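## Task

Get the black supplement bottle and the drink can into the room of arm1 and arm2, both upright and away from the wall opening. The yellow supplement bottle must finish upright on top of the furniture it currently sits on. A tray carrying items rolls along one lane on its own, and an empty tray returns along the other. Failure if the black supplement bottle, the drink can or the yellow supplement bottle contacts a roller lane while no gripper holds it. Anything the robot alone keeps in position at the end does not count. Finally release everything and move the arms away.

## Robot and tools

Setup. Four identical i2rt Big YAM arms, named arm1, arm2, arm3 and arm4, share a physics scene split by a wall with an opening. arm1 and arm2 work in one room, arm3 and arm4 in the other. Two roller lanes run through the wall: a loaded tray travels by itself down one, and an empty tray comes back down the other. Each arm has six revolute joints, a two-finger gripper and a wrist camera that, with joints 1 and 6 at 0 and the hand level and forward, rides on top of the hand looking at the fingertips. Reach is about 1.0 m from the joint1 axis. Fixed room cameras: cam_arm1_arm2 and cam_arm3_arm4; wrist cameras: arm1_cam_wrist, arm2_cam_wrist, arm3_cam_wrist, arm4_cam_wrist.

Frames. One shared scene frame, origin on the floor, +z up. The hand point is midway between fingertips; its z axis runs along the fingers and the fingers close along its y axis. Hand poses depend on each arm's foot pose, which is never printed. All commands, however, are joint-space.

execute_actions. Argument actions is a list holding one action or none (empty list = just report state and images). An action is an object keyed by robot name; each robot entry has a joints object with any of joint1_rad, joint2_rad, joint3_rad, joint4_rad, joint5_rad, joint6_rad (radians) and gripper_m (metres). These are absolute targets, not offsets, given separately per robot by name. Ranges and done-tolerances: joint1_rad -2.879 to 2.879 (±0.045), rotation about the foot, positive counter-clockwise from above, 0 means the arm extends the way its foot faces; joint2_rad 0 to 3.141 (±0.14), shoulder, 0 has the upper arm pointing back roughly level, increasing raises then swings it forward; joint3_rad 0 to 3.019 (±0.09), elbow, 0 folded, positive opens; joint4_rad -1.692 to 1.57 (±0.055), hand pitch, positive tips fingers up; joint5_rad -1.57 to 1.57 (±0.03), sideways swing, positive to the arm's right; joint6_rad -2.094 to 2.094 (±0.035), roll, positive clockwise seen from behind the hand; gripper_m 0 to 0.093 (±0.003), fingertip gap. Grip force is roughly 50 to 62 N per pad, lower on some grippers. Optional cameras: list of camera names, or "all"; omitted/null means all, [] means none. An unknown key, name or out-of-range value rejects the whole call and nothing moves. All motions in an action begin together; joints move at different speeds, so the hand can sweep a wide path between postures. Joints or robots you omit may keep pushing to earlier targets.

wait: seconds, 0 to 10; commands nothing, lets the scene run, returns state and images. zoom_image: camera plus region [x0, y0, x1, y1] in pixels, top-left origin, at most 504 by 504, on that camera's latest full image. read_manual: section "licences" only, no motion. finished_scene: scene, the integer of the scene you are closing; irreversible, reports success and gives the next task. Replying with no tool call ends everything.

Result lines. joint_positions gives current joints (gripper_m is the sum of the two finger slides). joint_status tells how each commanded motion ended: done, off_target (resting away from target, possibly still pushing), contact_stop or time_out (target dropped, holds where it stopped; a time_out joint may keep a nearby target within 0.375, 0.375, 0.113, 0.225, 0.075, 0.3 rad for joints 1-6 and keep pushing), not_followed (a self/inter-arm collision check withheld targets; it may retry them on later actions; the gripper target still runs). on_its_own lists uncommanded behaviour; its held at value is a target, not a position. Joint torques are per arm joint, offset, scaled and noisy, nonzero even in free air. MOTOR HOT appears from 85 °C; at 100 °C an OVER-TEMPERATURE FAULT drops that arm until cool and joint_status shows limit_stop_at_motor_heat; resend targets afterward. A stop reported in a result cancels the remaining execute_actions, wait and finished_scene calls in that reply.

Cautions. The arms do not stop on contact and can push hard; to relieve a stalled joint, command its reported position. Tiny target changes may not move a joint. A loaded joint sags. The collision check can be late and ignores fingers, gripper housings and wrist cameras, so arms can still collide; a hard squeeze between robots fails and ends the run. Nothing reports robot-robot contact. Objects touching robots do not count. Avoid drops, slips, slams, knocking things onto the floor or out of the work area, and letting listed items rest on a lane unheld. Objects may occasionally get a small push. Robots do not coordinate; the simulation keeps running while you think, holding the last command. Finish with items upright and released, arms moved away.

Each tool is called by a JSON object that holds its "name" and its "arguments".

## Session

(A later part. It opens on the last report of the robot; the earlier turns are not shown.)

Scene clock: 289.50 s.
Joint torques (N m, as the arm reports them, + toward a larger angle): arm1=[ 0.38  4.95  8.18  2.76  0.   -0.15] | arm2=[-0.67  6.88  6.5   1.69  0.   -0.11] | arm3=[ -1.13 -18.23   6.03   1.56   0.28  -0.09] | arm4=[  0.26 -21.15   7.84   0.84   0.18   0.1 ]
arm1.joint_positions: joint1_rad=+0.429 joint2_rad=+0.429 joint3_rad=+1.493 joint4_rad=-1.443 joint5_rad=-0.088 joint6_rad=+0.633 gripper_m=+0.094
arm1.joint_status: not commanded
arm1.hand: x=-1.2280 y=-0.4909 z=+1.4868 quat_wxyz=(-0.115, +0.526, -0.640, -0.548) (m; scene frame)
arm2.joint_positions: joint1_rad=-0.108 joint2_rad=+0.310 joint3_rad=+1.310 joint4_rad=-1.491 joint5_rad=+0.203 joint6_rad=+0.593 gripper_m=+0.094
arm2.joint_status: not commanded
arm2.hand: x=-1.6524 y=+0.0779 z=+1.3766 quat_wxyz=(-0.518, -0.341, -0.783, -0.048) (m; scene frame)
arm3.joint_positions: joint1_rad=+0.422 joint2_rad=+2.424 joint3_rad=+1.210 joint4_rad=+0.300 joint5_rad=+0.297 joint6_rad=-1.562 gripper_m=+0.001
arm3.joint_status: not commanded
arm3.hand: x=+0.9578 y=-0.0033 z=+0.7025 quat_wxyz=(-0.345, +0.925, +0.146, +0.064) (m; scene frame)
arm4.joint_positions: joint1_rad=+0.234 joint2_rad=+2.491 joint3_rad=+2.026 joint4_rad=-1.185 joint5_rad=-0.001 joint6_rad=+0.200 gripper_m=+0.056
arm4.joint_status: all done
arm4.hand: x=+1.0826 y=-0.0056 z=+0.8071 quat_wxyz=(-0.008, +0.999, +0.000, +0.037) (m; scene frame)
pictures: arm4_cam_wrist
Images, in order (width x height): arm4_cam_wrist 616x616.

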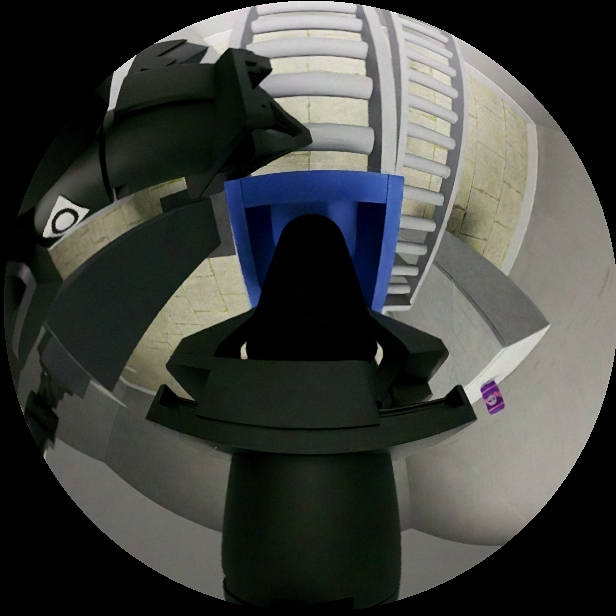

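{"name": "zoom_image", "arguments": {"camera": "arm4_cam_wrist", "region": [200, 150, 420, 340]}}

{"name": "execute_actions", "arguments": {"actions": [], "cameras": ["cam_arm3_arm4","arm3_cam_wrist"]}}

{"name": "zoom_image", "arguments": {"camera": "cam_arm3_arm4", "region": [205, 230, 295, 310]}}

Region (200, 150, 420, 340) of arm4_cam_wrist's 616x616 image, scaled by 2.291, with more detail than that image has; it fills the top 435 rows of this view, and the rest is white.

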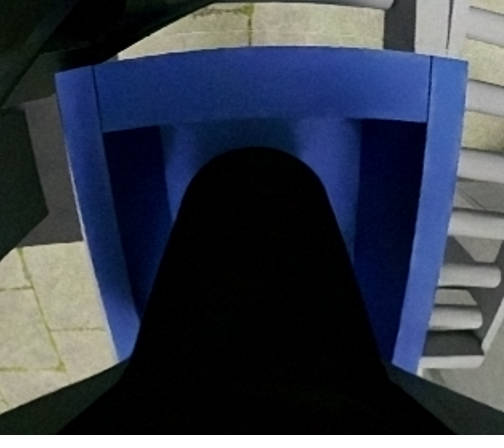

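Scene clock: 299.37 s.
Joint torques (N m, as the arm reports them, + toward a larger angle): arm1=[ 0.34  4.83  8.17  2.77 -0.02 -0.15] | arm2=[-1.21  6.38  6.39  1.75  0.   -0.07] | arm3=[ -1.24 -17.52   6.04   1.55   0.27  -0.08] | arm4=[  0.51 -21.6    8.02   0.74   0.18   0.04]
arm1.joint_positions: joint1_rad=+0.429 joint2_rad=+0.429 joint3_rad=+1.493 joint4_rad=-1.443 joint5_rad=-0.088 joint6_rad=+0.633 gripper_m=+0.094
arm1.joint_status: not commanded
arm1.hand: x=-1.2280 y=-0.4909 z=+1.4868 quat_wxyz=(-0.115, +0.526, -0.640, -0.548) (m; scene frame)
arm2.joint_positions: joint1_rad=-0.108 joint2_rad=+0.310 joint3_rad=+1.310 joint4_rad=-1.491 joint5_rad=+0.203 joint6_rad=+0.593 gripper_m=+0.094
arm2.joint_status: not commanded
arm2.hand: x=-1.6524 y=+0.0779 z=+1.3766 quat_wxyz=(-0.518, -0.341, -0.783, -0.048) (m; scene frame)
arm3.joint_positions: joint1_rad=+0.422 joint2_rad=+2.424 joint3_rad=+1.210 joint4_rad=+0.300 joint5_rad=+0.297 joint6_rad=-1.562 gripper_m=+0.001
arm3.joint_status: not commanded
arm3.hand: x=+0.9578 y=-0.0033 z=+0.7025 quat_wxyz=(-0.345, +0.925, +0.146, +0.064) (m; scene frame)
arm4.joint_positions: joint1_rad=+0.234 joint2_rad=+2.491 joint3_rad=+2.026 joint4_rad=-1.185 joint5_rad=-0.001 joint6_rad=+0.200 gripper_m=+0.056
arm4.joint_status: all done
arm4.hand: x=+1.0826 y=-0.0056 z=+0.8071 quat_wxyz=(-0.008, +0.999, +0.000, +0.037) (m; scene frame)
pictures: arm3_cam_wrist, cam_arm3_arm4
Images, in order (width x height): arm3_cam_wrist 616x616, cam_arm3_arm4 504x504.

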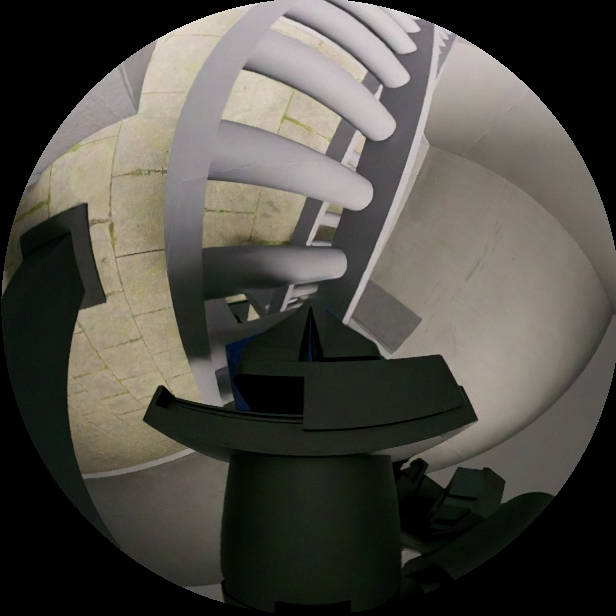

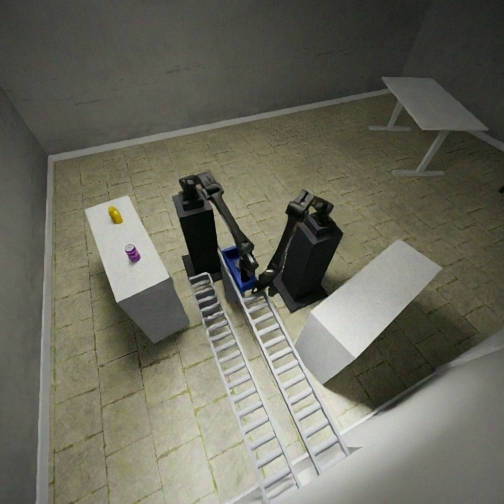

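Region (205, 230, 295, 310) of cam_arm3_arm4's 504x504 image, scaled by 5.600, with more detail than that image has.

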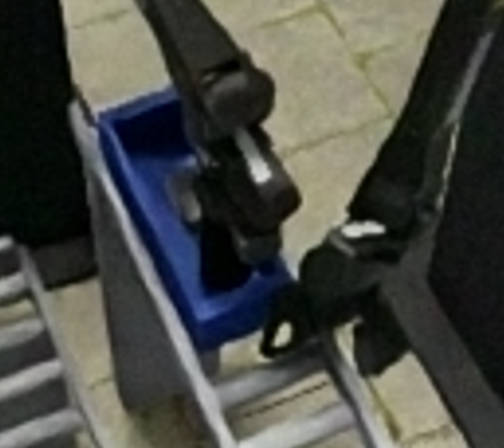

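{"name": "execute_actions", "arguments": {"actions": [{"arm4":{"joints":{"joint1_rad":0.222,"joint2_rad":2.555,"joint3_rad":2.225,"joint4_rad":-1.315,"joint6_rad":0.18}}}], "cameras": ["arm4_cam_wrist"]}}

Scene clock: 335.37 s.
Joint torques (N m, as the arm reports them, + toward a larger angle): arm1=[ 0.31  4.98  8.19  2.76 -0.01 -0.15] | arm2=[-0.39  7.08  6.45  1.72  0.01 -0.03] | arm3=[ -1.62 -16.62   6.23   1.51   0.21  -0.12] | arm4=[ -0.44 -23.49  10.73  -0.02   0.11  -0.18]
arm1.joint_positions: joint1_rad=+0.429 joint2_rad=+0.429 joint3_rad=+1.493 joint4_rad=-1.443 joint5_rad=-0.088 joint6_rad=+0.633 gripper_m=+0.094
arm1.joint_status: not commanded
arm1.hand: x=-1.2280 y=-0.4909 z=+1.4868 quat_wxyz=(-0.115, +0.526, -0.640, -0.548) (m; scene frame)
arm2.joint_positions: joint1_rad=-0.108 joint2_rad=+0.310 joint3_rad=+1.310 joint4_rad=-1.491 joint5_rad=+0.203 joint6_rad=+0.593 gripper_m=+0.094
arm2.joint_status: not commanded
arm2.hand: x=-1.6524 y=+0.0779 z=+1.3766 quat_wxyz=(-0.518, -0.341, -0.783, -0.048) (m; scene frame)
arm3.joint_positions: joint1_rad=+0.422 joint2_rad=+2.424 joint3_rad=+1.210 joint4_rad=+0.300 joint5_rad=+0.297 joint6_rad=-1.562 gripper_m=+0.001
arm3.joint_status: not commanded
arm3.hand: x=+0.9579 y=-0.0033 z=+0.7025 quat_wxyz=(-0.345, +0.925, +0.145, +0.065) (m; scene frame)
arm4.joint_positions: joint1_rad=+0.228 joint2_rad=+2.562 joint3_rad=+2.178 joint4_rad=-1.304 joint5_rad=-0.001 joint6_rad=+0.190 gripper_m=+0.056
arm4.joint_status: all done
arm4.hand: x=+1.0673 y=-0.0043 z=+0.8110 quat_wxyz=(-0.012, +0.998, +0.001, +0.056) (m; scene frame)
pictures: arm4_cam_wrist
Images, in order (width x height): arm4_cam_wrist 616x616.

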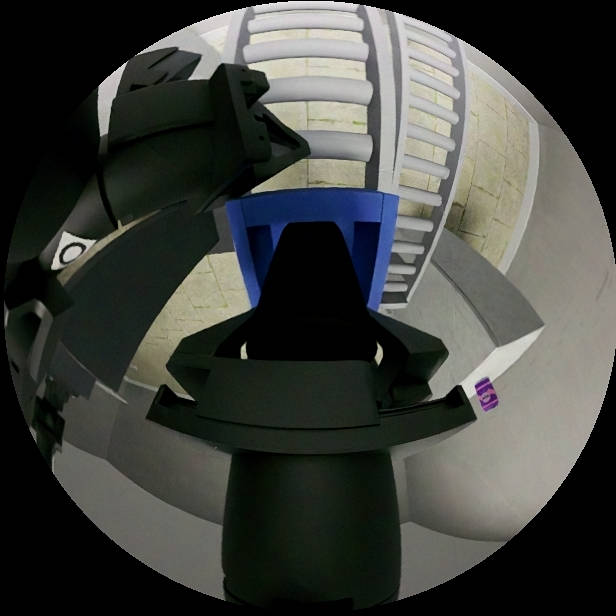

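{"name": "execute_actions", "arguments": {"actions": [{"arm4":{"joints":{"joint2_rad":2.597,"joint4_rad":-1.237}}}], "cameras": ["arm4_cam_wrist"]}}

Scene clock: 339.77 s.
Joint torques (N m, as the arm reports them, + toward a larger angle): arm1=[ 0.41  5.01  8.2   2.76 -0.01 -0.15] | arm2=[-0.47  6.82  6.36  1.78  0.03 -0.03] | arm3=[ -1.49 -17.37   6.     1.43   0.36  -0.14] | arm4=[ -0.64 -23.01  10.61   1.13   0.13  -0.17]
arm1.joint_positions: joint1_rad=+0.429 joint2_rad=+0.429 joint3_rad=+1.493 joint4_rad=-1.443 joint5_rad=-0.088 joint6_rad=+0.633 gripper_m=+0.094
arm1.joint_status: not commanded
arm1.hand: x=-1.2280 y=-0.4909 z=+1.4868 quat_wxyz=(-0.115, +0.526, -0.640, -0.548) (m; scene frame)
arm2.joint_positions: joint1_rad=-0.108 joint2_rad=+0.310 joint3_rad=+1.310 joint4_rad=-1.491 joint5_rad=+0.203 joint6_rad=+0.593 gripper_m=+0.094
arm2.joint_status: not commanded
arm2.hand: x=-1.6524 y=+0.0779 z=+1.3766 quat_wxyz=(-0.518, -0.341, -0.783, -0.048) (m; scene frame)
arm3.joint_positions: joint1_rad=+0.424 joint2_rad=+2.424 joint3_rad=+1.210 joint4_rad=+0.300 joint5_rad=+0.296 joint6_rad=-1.562 gripper_m=+0.001
arm3.joint_status: not commanded
arm3.hand: x=+0.9561 y=-0.0039 z=+0.7025 quat_wxyz=(-0.345, +0.925, +0.147, +0.064) (m; scene frame)
arm4.joint_positions: joint1_rad=+0.228 joint2_rad=+2.596 joint3_rad=+2.178 joint4_rad=-1.265 joint5_rad=-0.001 joint6_rad=+0.190 gripper_m=+0.056
arm4.joint_status: all done
arm4.hand: x=+1.0659 y=-0.0045 z=+0.7873 quat_wxyz=(-0.011, +0.999, +0.001, +0.053) (m; scene frame)
pictures: arm4_cam_wrist
Images, in order (width x height): arm4_cam_wrist 616x616.

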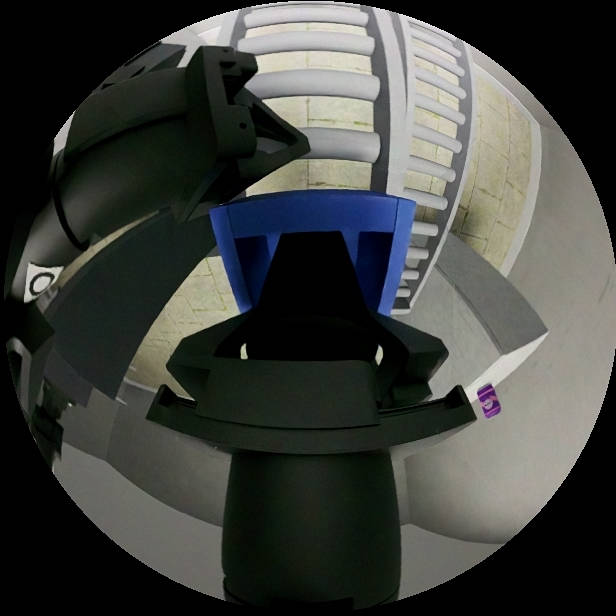

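{"name": "execute_actions", "arguments": {"actions": [{"arm4":{"joints":{"joint2_rad":2.61,"joint3_rad":2.2,"joint4_rad":-1.262,"gripper_m":0.072}}}], "cameras": ["arm4_cam_wrist"]}}

Scene clock: 346.27 s.
Joint torques (N m, as the arm reports them, + toward a larger angle): arm1=[ 0.19  4.99  8.2   2.76 -0.02 -0.15] | arm2=[-0.43  6.5   6.55  1.59  0.03 -0.04] | arm3=[ -1.35 -17.2    5.98   1.24   0.26  -0.14] | arm4=[ -0.76 -21.7    9.03   0.43   0.11  -0.18]
arm1.joint_positions: joint1_rad=+0.429 joint2_rad=+0.429 joint3_rad=+1.493 joint4_rad=-1.443 joint5_rad=-0.088 joint6_rad=+0.633 gripper_m=+0.094
arm1.joint_status: not commanded
arm1.hand: x=-1.2280 y=-0.4909 z=+1.4868 quat_wxyz=(-0.115, +0.526, -0.640, -0.548) (m; scene frame)
arm2.joint_positions: joint1_rad=-0.108 joint2_rad=+0.310 joint3_rad=+1.310 joint4_rad=-1.491 joint5_rad=+0.203 joint6_rad=+0.593 gripper_m=+0.094
arm2.joint_status: not commanded
arm2.hand: x=-1.6524 y=+0.0779 z=+1.3766 quat_wxyz=(-0.518, -0.341, -0.783, -0.048) (m; scene frame)
arm3.joint_positions: joint1_rad=+0.423 joint2_rad=+2.424 joint3_rad=+1.210 joint4_rad=+0.300 joint5_rad=+0.297 joint6_rad=-1.562 gripper_m=+0.001
arm3.joint_status: not commanded
arm3.hand: x=+0.9570 y=-0.0036 z=+0.7025 quat_wxyz=(-0.345, +0.925, +0.146, +0.064) (m; scene frame)
arm4.joint_positions: joint1_rad=+0.228 joint2_rad=+2.596 joint3_rad=+2.178 joint4_rad=-1.265 joint5_rad=-0.001 joint6_rad=+0.190 gripper_m=+0.072
arm4.joint_status: all done
arm4.hand: x=+1.0661 y=-0.0045 z=+0.7868 quat_wxyz=(-0.011, +0.998, +0.001, +0.054) (m; scene frame)
pictures: arm4_cam_wrist
Images, in order (width x height): arm4_cam_wrist 616x616.

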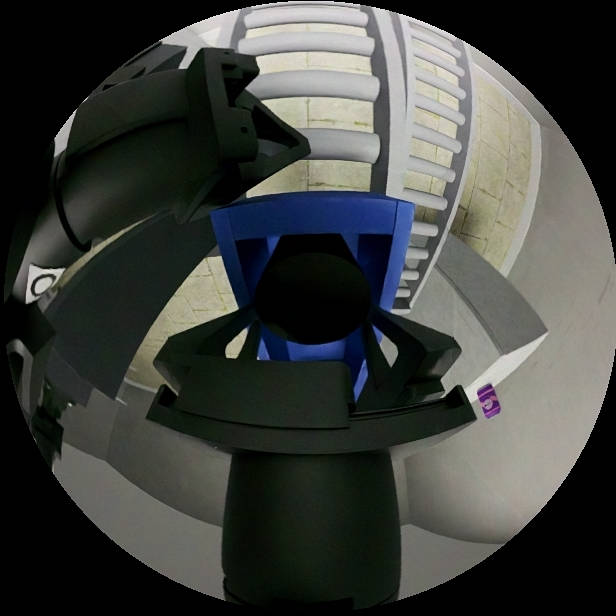

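{"name": "execute_actions", "arguments": {"actions": [{"arm4":{"joints":{"joint2_rad":2.46,"joint3_rad":2.13,"joint4_rad":-1.36}}}], "cameras": ["arm4_cam_wrist"]}}

Scene clock: 357.23 s.
Joint torques (N m, as the arm reports them, + toward a larger angle): arm1=[ 0.34  5.02  8.18  2.79 -0.01 -0.14] | arm2=[-0.95  7.01  6.44  1.65  0.03 -0.08] | arm3=[ -2.67 -17.99   6.04   1.26   0.27  -0.15] | arm4=[ -0.71 -21.06   8.49  -0.2    0.15  -0.17]
arm1.joint_positions: joint1_rad=+0.429 joint2_rad=+0.429 joint3_rad=+1.493 joint4_rad=-1.443 joint5_rad=-0.088 joint6_rad=+0.633 gripper_m=+0.094
arm1.joint_status: not commanded
arm1.hand: x=-1.2280 y=-0.4909 z=+1.4868 quat_wxyz=(-0.115, +0.526, -0.640, -0.548) (m; scene frame)
arm2.joint_positions: joint1_rad=-0.108 joint2_rad=+0.310 joint3_rad=+1.310 joint4_rad=-1.491 joint5_rad=+0.203 joint6_rad=+0.593 gripper_m=+0.094
arm2.joint_status: not commanded
arm2.hand: x=-1.6524 y=+0.0779 z=+1.3766 quat_wxyz=(-0.518, -0.341, -0.783, -0.048) (m; scene frame)
arm3.joint_positions: joint1_rad=+0.423 joint2_rad=+2.424 joint3_rad=+1.210 joint4_rad=+0.300 joint5_rad=+0.297 joint6_rad=-1.562 gripper_m=+0.001
arm3.joint_status: not commanded
arm3.hand: x=+0.9570 y=-0.0036 z=+0.7025 quat_wxyz=(-0.345, +0.925, +0.146, +0.064) (m; scene frame)
arm4.joint_positions: joint1_rad=+0.228 joint2_rad=+2.437 joint3_rad=+2.119 joint4_rad=-1.347 joint5_rad=-0.001 joint6_rad=+0.190 gripper_m=+0.072
arm4.joint_status: all done
arm4.hand: x=+1.0743 y=-0.0031 z=+0.8773 quat_wxyz=(-0.009, +0.999, +0.002, +0.045) (m; scene frame)
pictures: arm4_cam_wrist
Images, in order (width x height): arm4_cam_wrist 616x616.

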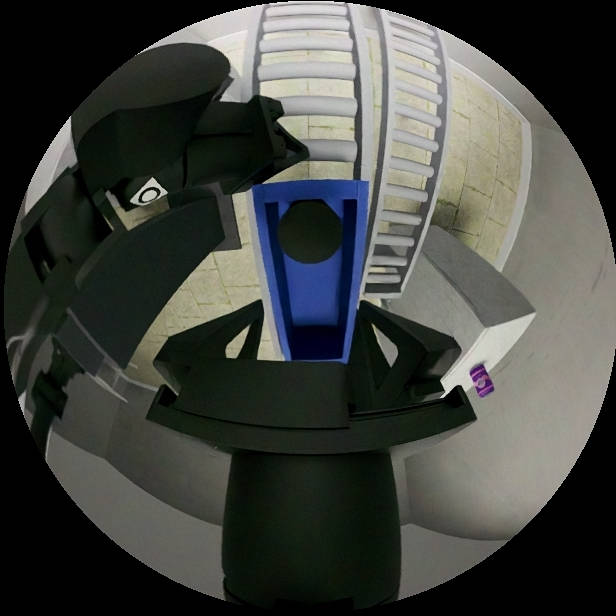

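{"name": "execute_actions", "arguments": {"actions": [{"arm4":{"joints":{"joint1_rad":-1.012,"joint2_rad":1.94,"joint3_rad":1.443,"joint4_rad":-1.058,"joint6_rad":-0.01,"gripper_m":0.093}}}], "cameras": ["arm4_cam_wrist"]}}

Scene clock: 378.93 s.
Joint torques (N m, as the arm reports them, + toward a larger angle): arm1=[ 0.5   5.02  8.19  2.78 -0.01 -0.15] | arm2=[-1.32  6.48  6.4   1.55  0.05 -0.07] | arm3=[ -1.11 -17.44   6.01   1.34   0.22  -0.09] | arm4=[  0.46 -15.91   7.93   0.54   0.01  -0.21]
arm1.joint_positions: joint1_rad=+0.429 joint2_rad=+0.429 joint3_rad=+1.493 joint4_rad=-1.443 joint5_rad=-0.088 joint6_rad=+0.633 gripper_m=+0.094
arm1.joint_status: not commanded
arm1.hand: x=-1.2280 y=-0.4909 z=+1.4868 quat_wxyz=(-0.115, +0.526, -0.640, -0.548) (m; scene frame)
arm2.joint_positions: joint1_rad=-0.108 joint2_rad=+0.310 joint3_rad=+1.310 joint4_rad=-1.491 joint5_rad=+0.203 joint6_rad=+0.593 gripper_m=+0.094
arm2.joint_status: not commanded
arm2.hand: x=-1.6524 y=+0.0779 z=+1.3766 quat_wxyz=(-0.518, -0.341, -0.783, -0.048) (m; scene frame)
arm3.joint_positions: joint1_rad=+0.423 joint2_rad=+2.424 joint3_rad=+1.210 joint4_rad=+0.300 joint5_rad=+0.297 joint6_rad=-1.562 gripper_m=+0.001
arm3.joint_status: not commanded
arm3.hand: x=+0.9570 y=-0.0036 z=+0.7025 quat_wxyz=(-0.345, +0.925, +0.146, +0.064) (m; scene frame)
arm4.joint_positions: joint1_rad=-1.018 joint2_rad=+1.940 joint3_rad=+1.436 joint4_rad=-1.059 joint5_rad=+0.002 joint6_rad=+0.001 gripper_m=+0.093
arm4.joint_status: all done
arm4.hand: x=+1.4794 y=+0.6151 z=+0.9466 quat_wxyz=(-0.003, +0.865, -0.502, -0.005) (m; scene frame)
pictures: arm4_cam_wrist
Images, in order (width x height): arm4_cam_wrist 616x616.

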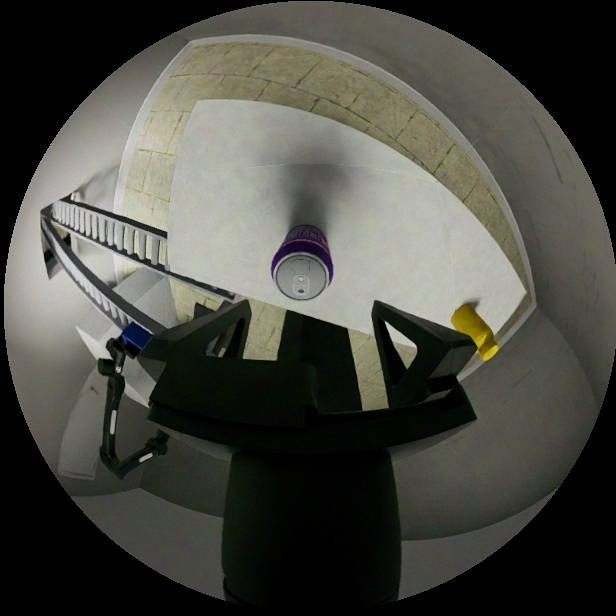

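{"name": "zoom_image", "arguments": {"camera": "arm4_cam_wrist", "region": [230, 200, 390, 330]}}

Region (230, 200, 390, 330) of arm4_cam_wrist's 616x616 image, scaled by 3.150, with more detail than that image has; it fills the top 410 rows of this view, and the rest is white.

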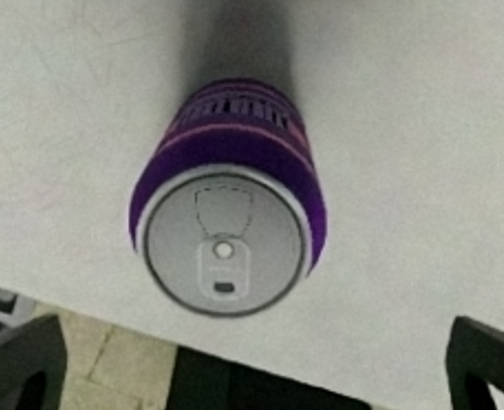

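{"name": "execute_actions", "arguments": {"actions": [{"arm4":{"joints":{"joint1_rad":-0.993,"joint2_rad":2.073,"joint3_rad":1.36,"joint4_rad":-0.83}}}], "cameras": ["arm4_cam_wrist"]}}

Scene clock: 399.93 s.
Joint torques (N m, as the arm reports them, + toward a larger angle): arm1=[ 0.33  4.95  8.21  2.8  -0.01 -0.15] | arm2=[-0.41  6.69  6.47  1.54  0.01 -0.03] | arm3=[ -1.87 -17.81   6.04   1.31   0.23  -0.11] | arm4=[  0.69 -16.9    7.46   1.14  -0.06  -0.19]
arm1.joint_positions: joint1_rad=+0.429 joint2_rad=+0.429 joint3_rad=+1.493 joint4_rad=-1.443 joint5_rad=-0.088 joint6_rad=+0.633 gripper_m=+0.094
arm1.joint_status: not commanded
arm1.hand: x=-1.2280 y=-0.4909 z=+1.4868 quat_wxyz=(-0.115, +0.526, -0.640, -0.548) (m; scene frame)
arm2.joint_positions: joint1_rad=-0.108 joint2_rad=+0.310 joint3_rad=+1.310 joint4_rad=-1.491 joint5_rad=+0.203 joint6_rad=+0.593 gripper_m=+0.094
arm2.joint_status: not commanded
arm2.hand: x=-1.6524 y=+0.0779 z=+1.3766 quat_wxyz=(-0.518, -0.341, -0.783, -0.048) (m; scene frame)
arm3.joint_positions: joint1_rad=+0.423 joint2_rad=+2.424 joint3_rad=+1.210 joint4_rad=+0.300 joint5_rad=+0.297 joint6_rad=-1.562 gripper_m=+0.001
arm3.joint_status: not commanded
arm3.hand: x=+0.9570 y=-0.0036 z=+0.7025 quat_wxyz=(-0.345, +0.925, +0.146, +0.064) (m; scene frame)
arm4.joint_positions: joint1_rad=-0.995 joint2_rad=+2.080 joint3_rad=+1.348 joint4_rad=-0.845 joint5_rad=+0.002 joint6_rad=+0.000 gripper_m=+0.093
arm4.joint_status: all done
arm4.hand: x=+1.4732 y=+0.6003 z=+0.8445 quat_wxyz=(+0.001, +0.871, -0.492, +0.001) (m; scene frame)
pictures: arm4_cam_wrist
Images, in order (width x height): arm4_cam_wrist 616x616.

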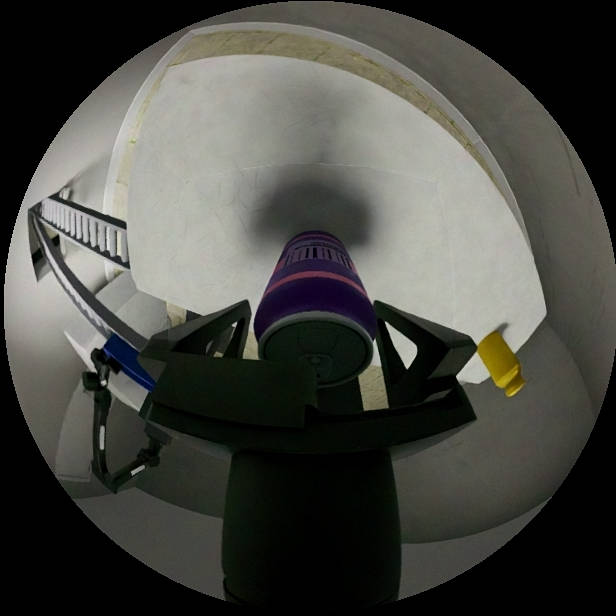

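{"name": "execute_actions", "arguments": {"actions": [{"arm4":{"joints":{"gripper_m":0.04}}}], "cameras": ["arm4_cam_wrist"]}}

Scene clock: 403.13 s.
Joint torques (N m, as the arm reports them, + toward a larger angle): arm1=[ 0.26  5.    8.21  2.77 -0.01 -0.15] | arm2=[-0.51  6.92  6.44  1.83  0.01  0.01] | arm3=[ -1.92 -16.94   6.12   1.56   0.31  -0.07] | arm4=[  0.9  -17.19   7.06   0.99   0.04  -0.2 ]
arm1.joint_positions: joint1_rad=+0.429 joint2_rad=+0.429 joint3_rad=+1.493 joint4_rad=-1.443 joint5_rad=-0.088 joint6_rad=+0.633 gripper_m=+0.094
arm1.joint_status: not commanded
arm1.hand: x=-1.2280 y=-0.4909 z=+1.4868 quat_wxyz=(-0.115, +0.526, -0.640, -0.548) (m; scene frame)
arm2.joint_positions: joint1_rad=-0.108 joint2_rad=+0.310 joint3_rad=+1.310 joint4_rad=-1.491 joint5_rad=+0.203 joint6_rad=+0.593 gripper_m=+0.094
arm2.joint_status: not commanded
arm2.hand: x=-1.6524 y=+0.0779 z=+1.3766 quat_wxyz=(-0.518, -0.341, -0.783, -0.048) (m; scene frame)
arm3.joint_positions: joint1_rad=+0.423 joint2_rad=+2.424 joint3_rad=+1.210 joint4_rad=+0.300 joint5_rad=+0.297 joint6_rad=-1.562 gripper_m=+0.001
arm3.joint_status: not commanded
arm3.hand: x=+0.9570 y=-0.0036 z=+0.7025 quat_wxyz=(-0.345, +0.925, +0.146, +0.064) (m; scene frame)
arm4.joint_positions: joint1_rad=-0.995 joint2_rad=+2.080 joint3_rad=+1.348 joint4_rad=-0.843 joint5_rad=+0.001 joint6_rad=+0.000 gripper_m=+0.065
arm4.joint_status: gripper_m off_target (ended at +0.065, target +0.040)
arm4.hand: x=+1.4728 y=+0.6006 z=+0.8445 quat_wxyz=(+0.000, +0.871, -0.492, +0.000) (m; scene frame)
pictures: arm4_cam_wrist
Images, in order (width x height): arm4_cam_wrist 616x616.

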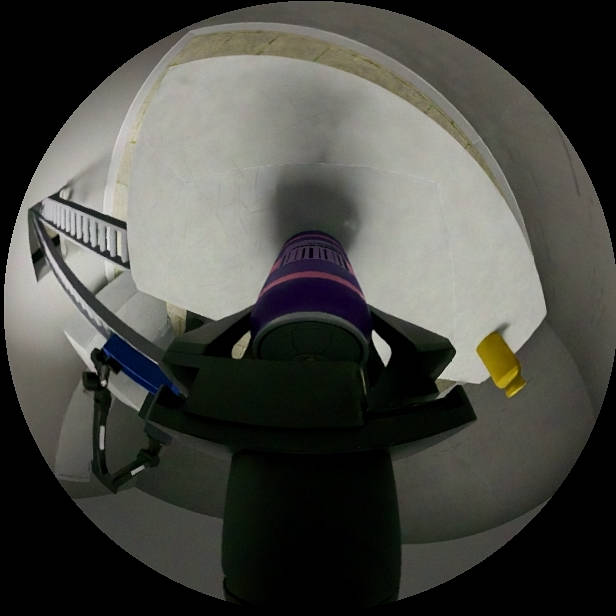

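{"name": "execute_actions", "arguments": {"actions": [{"arm4":{"joints":{"joint1_rad":0.245,"joint2_rad":2.04,"joint3_rad":1.785,"joint4_rad":-1.385,"joint6_rad":0.213}}}], "cameras": ["arm4_cam_wrist","cam_arm3_arm4"]}}

Scene clock: 424.00 s.
Joint torques (N m, as the arm reports them, + toward a larger angle): arm1=[ 0.44  5.1   8.22  2.72 -0.01 -0.15] | arm2=[-0.11  6.85  6.43  1.66  0.   -0.06] | arm3=[ -1.5  -17.17   6.24   1.65   0.25  -0.12] | arm4=[ -0.46 -19.74   9.    -0.26   0.11   0.03]
arm1.joint_positions: joint1_rad=+0.429 joint2_rad=+0.429 joint3_rad=+1.493 joint4_rad=-1.443 joint5_rad=-0.088 joint6_rad=+0.633 gripper_m=+0.094
arm1.joint_status: not commanded
arm1.hand: x=-1.2280 y=-0.4909 z=+1.4868 quat_wxyz=(-0.115, +0.526, -0.640, -0.548) (m; scene frame)
arm2.joint_positions: joint1_rad=-0.108 joint2_rad=+0.310 joint3_rad=+1.310 joint4_rad=-1.491 joint5_rad=+0.203 joint6_rad=+0.593 gripper_m=+0.094
arm2.joint_status: not commanded
arm2.hand: x=-1.6524 y=+0.0779 z=+1.3766 quat_wxyz=(-0.518, -0.341, -0.783, -0.048) (m; scene frame)
arm3.joint_positions: joint1_rad=+0.423 joint2_rad=+2.424 joint3_rad=+1.210 joint4_rad=+0.300 joint5_rad=+0.297 joint6_rad=-1.562 gripper_m=+0.001
arm3.joint_status: not commanded
arm3.hand: x=+0.9570 y=-0.0036 z=+0.7025 quat_wxyz=(-0.345, +0.925, +0.146, +0.064) (m; scene frame)
arm4.joint_positions: joint1_rad=+0.241 joint2_rad=+2.057 joint3_rad=+1.768 joint4_rad=-1.370 joint5_rad=+0.000 joint6_rad=+0.203 gripper_m=+0.065
arm4.joint_status: all done
arm4.hand: x=+1.1652 y=+0.0061 z=+0.9973 quat_wxyz=(-0.010, +0.999, +0.002, +0.041) (m; scene frame)
pictures: arm4_cam_wrist, cam_arm3_arm4
Images, in order (width x height): arm4_cam_wrist 616x616, cam_arm3_arm4 504x504.

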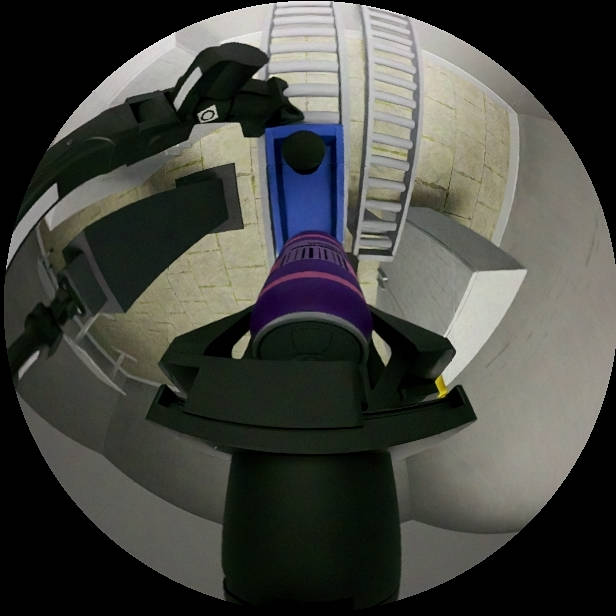

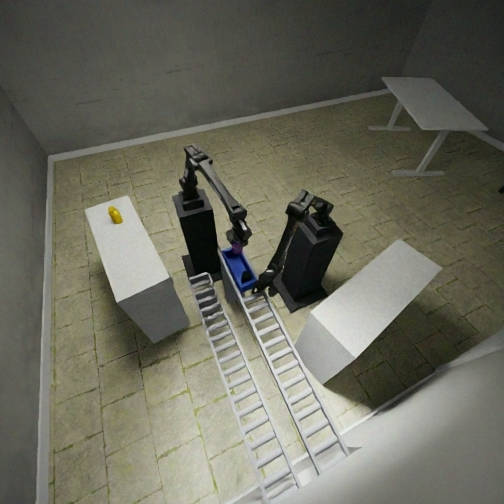

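{"name": "execute_actions", "arguments": {"actions": [{"arm4":{"joints":{"joint1_rad":0.252,"joint2_rad":2.342,"joint3_rad":1.83,"joint4_rad":-1.13}}}], "cameras": ["arm4_cam_wrist"]}}

Scene clock: 450.67 s.
Joint torques (N m, as the arm reports them, + toward a larger angle): arm1=[ 0.35  4.95  8.24  2.76 -0.02 -0.14] | arm2=[-0.21  6.75  6.39  1.93  0.   -0.08] | arm3=[ -2.02 -16.74   5.99   1.56   0.26  -0.07] | arm4=[  0.78 -22.62   9.43   0.42   0.04   0.08]
arm1.joint_positions: joint1_rad=+0.429 joint2_rad=+0.429 joint3_rad=+1.493 joint4_rad=-1.443 joint5_rad=-0.088 joint6_rad=+0.633 gripper_m=+0.094
arm1.joint_status: not commanded
arm1.hand: x=-1.2280 y=-0.4909 z=+1.4868 quat_wxyz=(-0.115, +0.526, -0.640, -0.548) (m; scene frame)
arm2.joint_positions: joint1_rad=-0.108 joint2_rad=+0.310 joint3_rad=+1.310 joint4_rad=-1.491 joint5_rad=+0.203 joint6_rad=+0.593 gripper_m=+0.094
arm2.joint_status: not commanded
arm2.hand: x=-1.6524 y=+0.0779 z=+1.3766 quat_wxyz=(-0.518, -0.341, -0.783, -0.048) (m; scene frame)
arm3.joint_positions: joint1_rad=+0.423 joint2_rad=+2.424 joint3_rad=+1.210 joint4_rad=+0.300 joint5_rad=+0.297 joint6_rad=-1.562 gripper_m=+0.001
arm3.joint_status: not commanded
arm3.hand: x=+0.9570 y=-0.0036 z=+0.7025 quat_wxyz=(-0.345, +0.925, +0.146, +0.064) (m; scene frame)
arm4.joint_positions: joint1_rad=+0.246 joint2_rad=+2.367 joint3_rad=+1.792 joint4_rad=-1.140 joint5_rad=+0.000 joint6_rad=+0.203 gripper_m=+0.065
arm4.joint_status: all done
arm4.hand: x=+1.1439 y=-0.0011 z=+0.8134 quat_wxyz=(-0.016, +0.997, +0.005, +0.069) (m; scene frame)
pictures: arm4_cam_wrist
Images, in order (width x height): arm4_cam_wrist 616x616.

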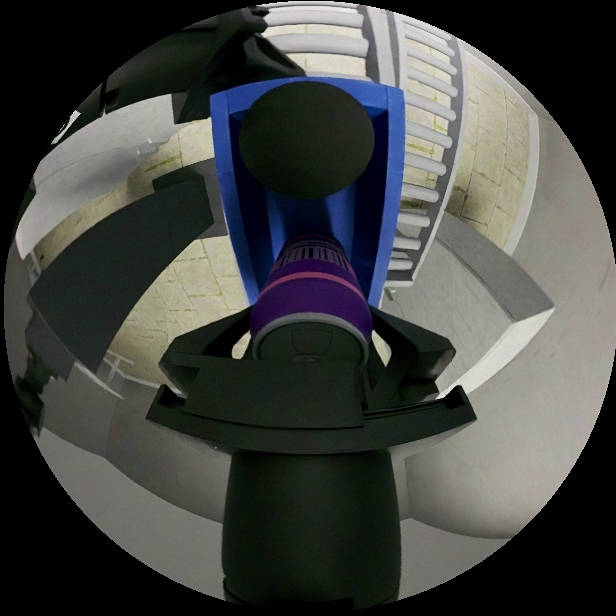

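{"name": "execute_actions", "arguments": {"actions": [{"arm4":{"joints":{"joint2_rad":2.418,"joint3_rad":1.938,"joint4_rad":-1.12}}}], "cameras": ["arm4_cam_wrist"]}}

Scene clock: 462.93 s.
Joint torques (N m, as the arm reports them, + toward a larger angle): arm1=[ 0.28  5.    8.21  2.79 -0.01 -0.14] | arm2=[-0.52  6.81  6.41  1.74 -0.02 -0.01] | arm3=[ -0.99 -17.23   5.88   1.53   0.28  -0.14] | arm4=[  0.56 -21.22  10.8    0.56   0.12   0.09]
arm1.joint_positions: joint1_rad=+0.429 joint2_rad=+0.429 joint3_rad=+1.493 joint4_rad=-1.443 joint5_rad=-0.088 joint6_rad=+0.633 gripper_m=+0.094
arm1.joint_status: not commanded
arm1.hand: x=-1.2280 y=-0.4909 z=+1.4868 quat_wxyz=(-0.115, +0.526, -0.640, -0.548) (m; scene frame)
arm2.joint_positions: joint1_rad=-0.108 joint2_rad=+0.310 joint3_rad=+1.310 joint4_rad=-1.491 joint5_rad=+0.203 joint6_rad=+0.593 gripper_m=+0.094
arm2.joint_status: not commanded
arm2.hand: x=-1.6524 y=+0.0779 z=+1.3766 quat_wxyz=(-0.518, -0.341, -0.783, -0.048) (m; scene frame)
arm3.joint_positions: joint1_rad=+0.423 joint2_rad=+2.424 joint3_rad=+1.210 joint4_rad=+0.300 joint5_rad=+0.297 joint6_rad=-1.562 gripper_m=+0.001
arm3.joint_status: not commanded
arm3.hand: x=+0.9570 y=-0.0036 z=+0.7025 quat_wxyz=(-0.345, +0.925, +0.146, +0.064) (m; scene frame)
arm4.joint_positions: joint1_rad=+0.246 joint2_rad=+2.427 joint3_rad=+1.881 joint4_rad=-1.126 joint5_rad=+0.000 joint6_rad=+0.203 gripper_m=+0.065
arm4.joint_status: all done
arm4.hand: x=+1.1156 y=-0.0071 z=+0.8021 quat_wxyz=(-0.011, +0.999, +0.004, +0.048) (m; scene frame)
pictures: arm4_cam_wrist
Images, in order (width x height): arm4_cam_wrist 616x616.

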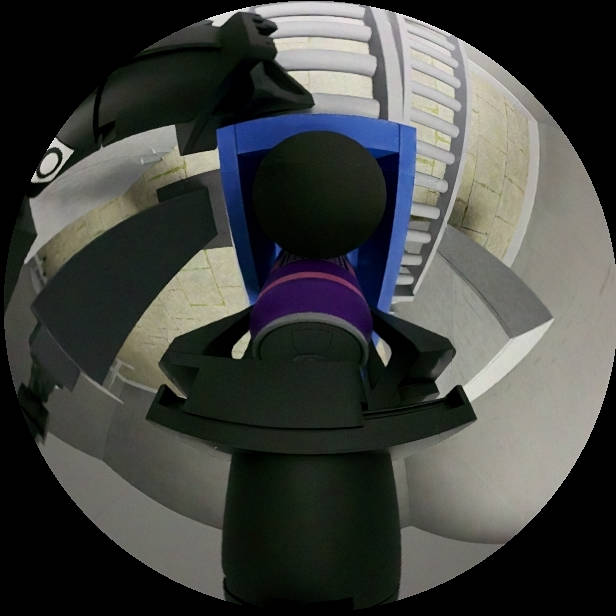

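{"name": "execute_actions", "arguments": {"actions": []}}

Scene clock: 476.33 s.
Joint torques (N m, as the arm reports them, + toward a larger angle): arm1=[ 0.43  4.98  8.22  2.8  -0.01 -0.15] | arm2=[-0.14  6.57  6.46  1.67 -0.01 -0.09] | arm3=[ -1.09 -17.33   6.18   1.28   0.25  -0.08] | arm4=[  0.51 -21.09  10.95   0.44   0.11   0.05]
arm1.joint_positions: joint1_rad=+0.429 joint2_rad=+0.429 joint3_rad=+1.493 joint4_rad=-1.443 joint5_rad=-0.088 joint6_rad=+0.633 gripper_m=+0.094
arm1.joint_status: not commanded
arm1.hand: x=-1.2280 y=-0.4909 z=+1.4868 quat_wxyz=(-0.115, +0.526, -0.640, -0.548) (m; scene frame)
arm2.joint_positions: joint1_rad=-0.108 joint2_rad=+0.310 joint3_rad=+1.310 joint4_rad=-1.491 joint5_rad=+0.203 joint6_rad=+0.593 gripper_m=+0.094
arm2.joint_status: not commanded
arm2.hand: x=-1.6524 y=+0.0779 z=+1.3766 quat_wxyz=(-0.518, -0.341, -0.783, -0.048) (m; scene frame)
arm3.joint_positions: joint1_rad=+0.423 joint2_rad=+2.424 joint3_rad=+1.210 joint4_rad=+0.300 joint5_rad=+0.297 joint6_rad=-1.562 gripper_m=+0.001
arm3.joint_status: not commanded
arm3.hand: x=+0.9570 y=-0.0036 z=+0.7025 quat_wxyz=(-0.345, +0.925, +0.146, +0.064) (m; scene frame)
arm4.joint_positions: joint1_rad=+0.246 joint2_rad=+2.427 joint3_rad=+1.881 joint4_rad=-1.126 joint5_rad=+0.000 joint6_rad=+0.203 gripper_m=+0.065
arm4.joint_status: all done
arm4.hand: x=+1.1156 y=-0.0071 z=+0.8021 quat_wxyz=(-0.011, +0.999, +0.004, +0.048) (m; scene frame)
pictures: arm1_cam_wrist, arm2_cam_wrist, arm3_cam_wrist, arm4_cam_wrist, cam_arm1_arm2, cam_arm3_arm4
Images, in order (width x height): arm1_cam_wrist 616x616, arm2_cam_wrist 616x616, arm3_cam_wrist 616x616, arm4_cam_wrist 616x616, cam_arm1_arm2 504x504, cam_arm3_arm4 504x504.

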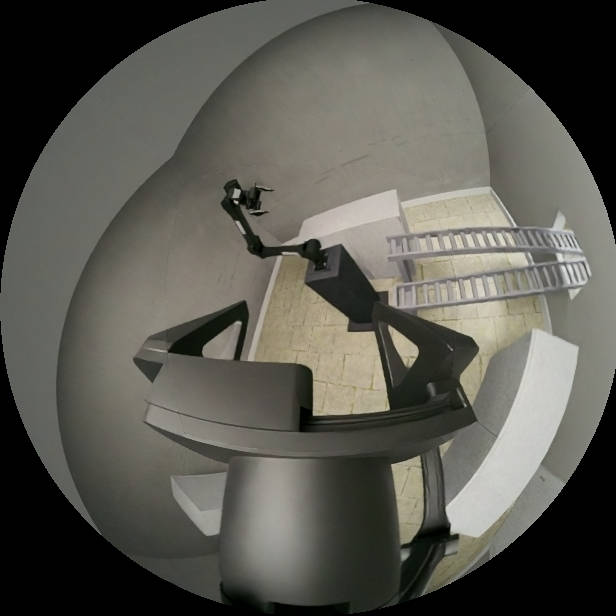

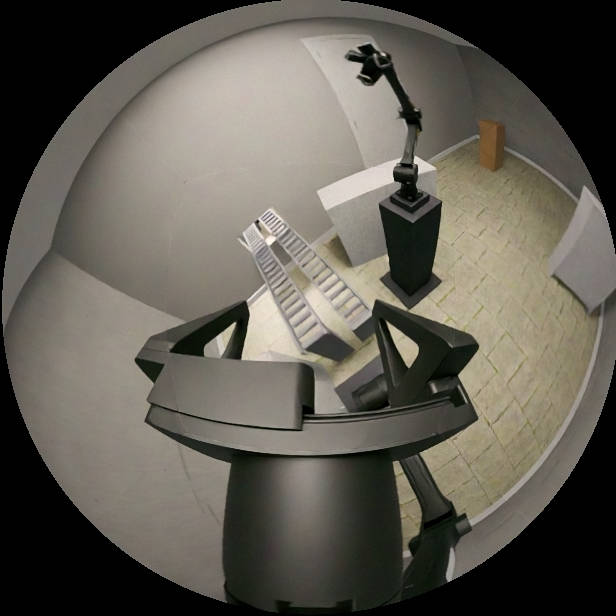

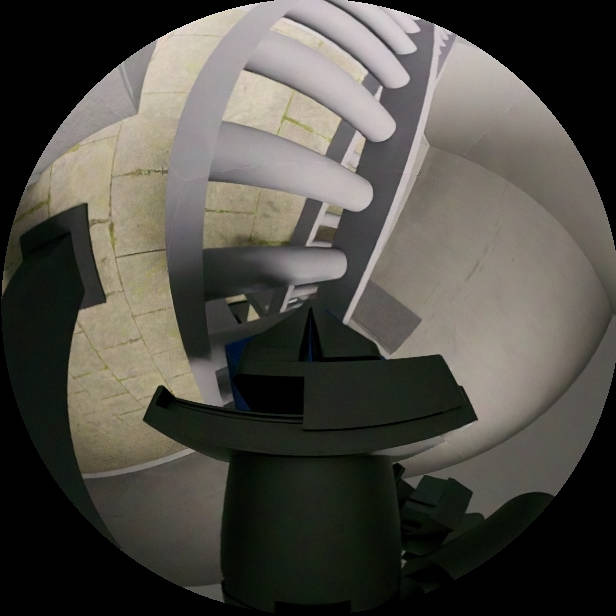

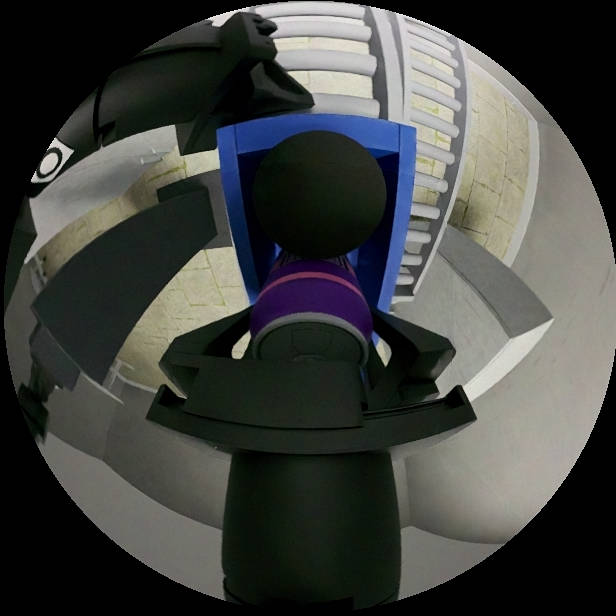

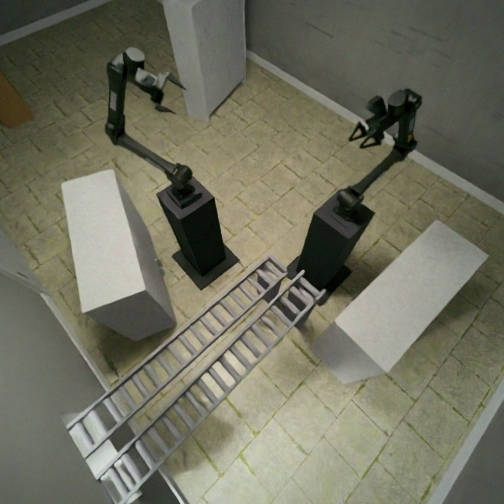

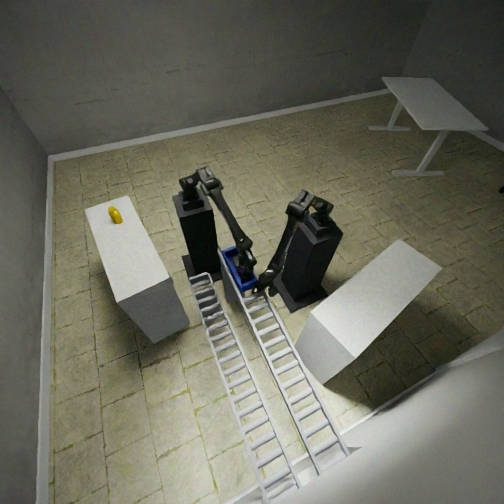

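{"name": "execute_actions", "arguments": {"actions": [{"arm4": {"joints": {"joint2_rad": 2.447, "joint4_rad": -1.098}}}], "cameras": ["arm4_cam_wrist", "cam_arm3_arm4"]}}

Scene clock: 479.67 s.
Joint torques (N m, as the arm reports them, + toward a larger angle): arm1=[ 0.41  4.86  8.19  2.77 -0.02 -0.15] | arm2=[-0.23  6.41  6.27  1.79 -0.01 -0.01] | arm3=[ -1.96 -17.66   6.06   1.46   0.23  -0.11] | arm4=[  1.15 -21.55  10.72   0.88   0.15   0.02]
arm1.joint_positions: joint1_rad=+0.429 joint2_rad=+0.429 joint3_rad=+1.493 joint4_rad=-1.443 joint5_rad=-0.088 joint6_rad=+0.633 gripper_m=+0.094
arm1.joint_status: not commanded
arm1.hand: x=-1.2280 y=-0.4909 z=+1.4868 quat_wxyz=(-0.115, +0.526, -0.640, -0.548) (m; scene frame)
arm2.joint_positions: joint1_rad=-0.108 joint2_rad=+0.310 joint3_rad=+1.310 joint4_rad=-1.491 joint5_rad=+0.203 joint6_rad=+0.593 gripper_m=+0.094
arm2.joint_status: not commanded
arm2.hand: x=-1.6524 y=+0.0779 z=+1.3766 quat_wxyz=(-0.518, -0.341, -0.783, -0.048) (m; scene frame)
arm3.joint_positions: joint1_rad=+0.423 joint2_rad=+2.424 joint3_rad=+1.210 joint4_rad=+0.300 joint5_rad=+0.297 joint6_rad=-1.562 gripper_m=+0.001
arm3.joint_status: not commanded
arm3.hand: x=+0.9570 y=-0.0036 z=+0.7025 quat_wxyz=(-0.345, +0.925, +0.146, +0.064) (m; scene frame)
arm4.joint_positions: joint1_rad=+0.246 joint2_rad=+2.457 joint3_rad=+1.883 joint4_rad=-1.110 joint5_rad=+0.000 joint6_rad=+0.203 gripper_m=+0.065
arm4.joint_status: all done
arm4.hand: x=+1.1188 y=-0.0064 z=+0.7829 quat_wxyz=(-0.013, +0.998, +0.004, +0.054) (m; scene frame)
pictures: arm4_cam_wrist, cam_arm3_arm4
Images, in order (width x height): arm4_cam_wrist 616x616, cam_arm3_arm4 504x504.

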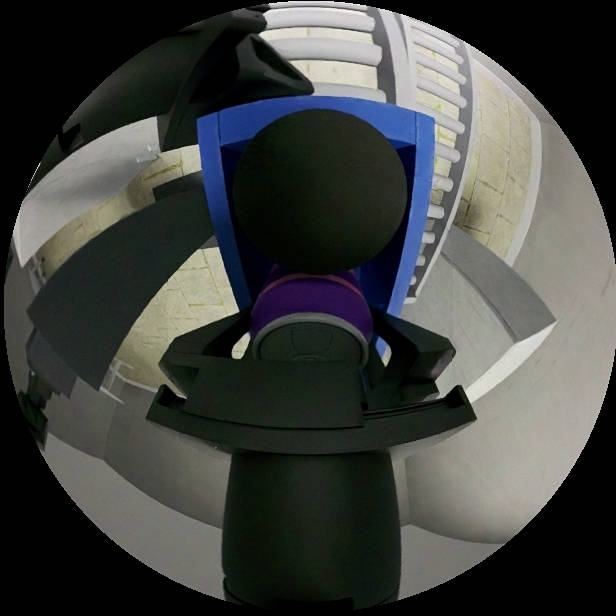

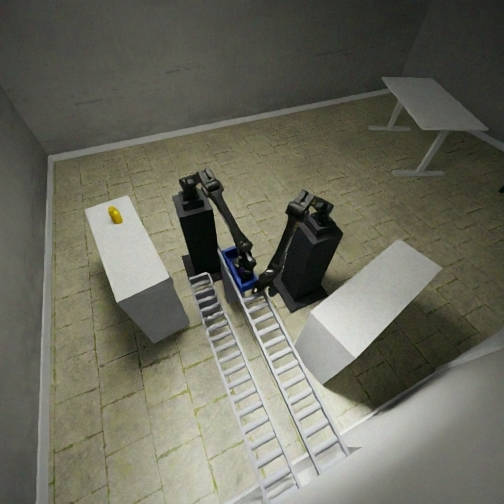

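{"name": "zoom_image", "arguments": {"camera": "cam_arm3_arm4", "region": [200, 225, 290, 315]}}

Region (200, 225, 290, 315) of cam_arm3_arm4's 504x504 image, scaled by 5.600, with more detail than that image has.

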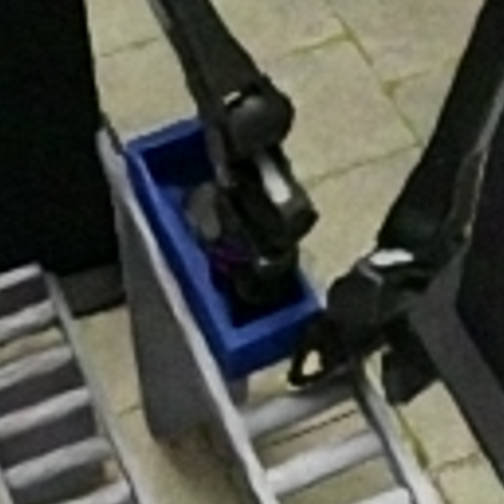

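{"name": "execute_actions", "arguments": {"actions": [{"arm4": {"joints": {"joint2_rad": 2.465, "joint4_rad": -1.08}}}], "cameras": ["arm4_cam_wrist"]}}

Scene clock: 496.80 s.
Joint torques (N m, as the arm reports them, + toward a larger angle): arm1=[ 0.39  4.94  8.18  2.78  0.   -0.15] | arm2=[-0.79  6.41  6.26  1.96 -0.06 -0.09] | arm3=[ -1.98 -17.75   6.24   1.4    0.25  -0.15] | arm4=[  0.37 -20.55  10.49   0.67   0.11   0.09]
arm1.joint_positions: joint1_rad=+0.429 joint2_rad=+0.429 joint3_rad=+1.493 joint4_rad=-1.443 joint5_rad=-0.088 joint6_rad=+0.633 gripper_m=+0.094
arm1.joint_status: not commanded
arm1.hand: x=-1.2280 y=-0.4909 z=+1.4868 quat_wxyz=(-0.115, +0.526, -0.640, -0.548) (m; scene frame)
arm2.joint_positions: joint1_rad=-0.108 joint2_rad=+0.310 joint3_rad=+1.310 joint4_rad=-1.491 joint5_rad=+0.203 joint6_rad=+0.593 gripper_m=+0.094
arm2.joint_status: not commanded
arm2.hand: x=-1.6524 y=+0.0779 z=+1.3766 quat_wxyz=(-0.518, -0.341, -0.783, -0.048) (m; scene frame)
arm3.joint_positions: joint1_rad=+0.423 joint2_rad=+2.424 joint3_rad=+1.210 joint4_rad=+0.300 joint5_rad=+0.297 joint6_rad=-1.562 gripper_m=+0.001
arm3.joint_status: not commanded
arm3.hand: x=+0.9570 y=-0.0036 z=+0.7025 quat_wxyz=(-0.345, +0.925, +0.146, +0.064) (m; scene frame)
arm4.joint_positions: joint1_rad=+0.246 joint2_rad=+2.462 joint3_rad=+1.884 joint4_rad=-1.092 joint5_rad=+0.000 joint6_rad=+0.203 gripper_m=+0.065
arm4.joint_status: all done
arm4.hand: x=+1.1154 y=-0.0071 z=+0.7796 quat_wxyz=(-0.011, +0.999, +0.004, +0.047) (m; scene frame)
pictures: arm4_cam_wrist
Images, in order (width x height): arm4_cam_wrist 616x616.

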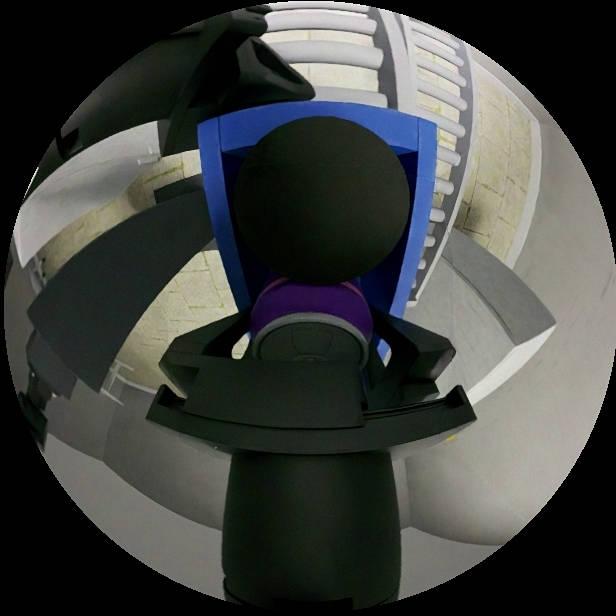

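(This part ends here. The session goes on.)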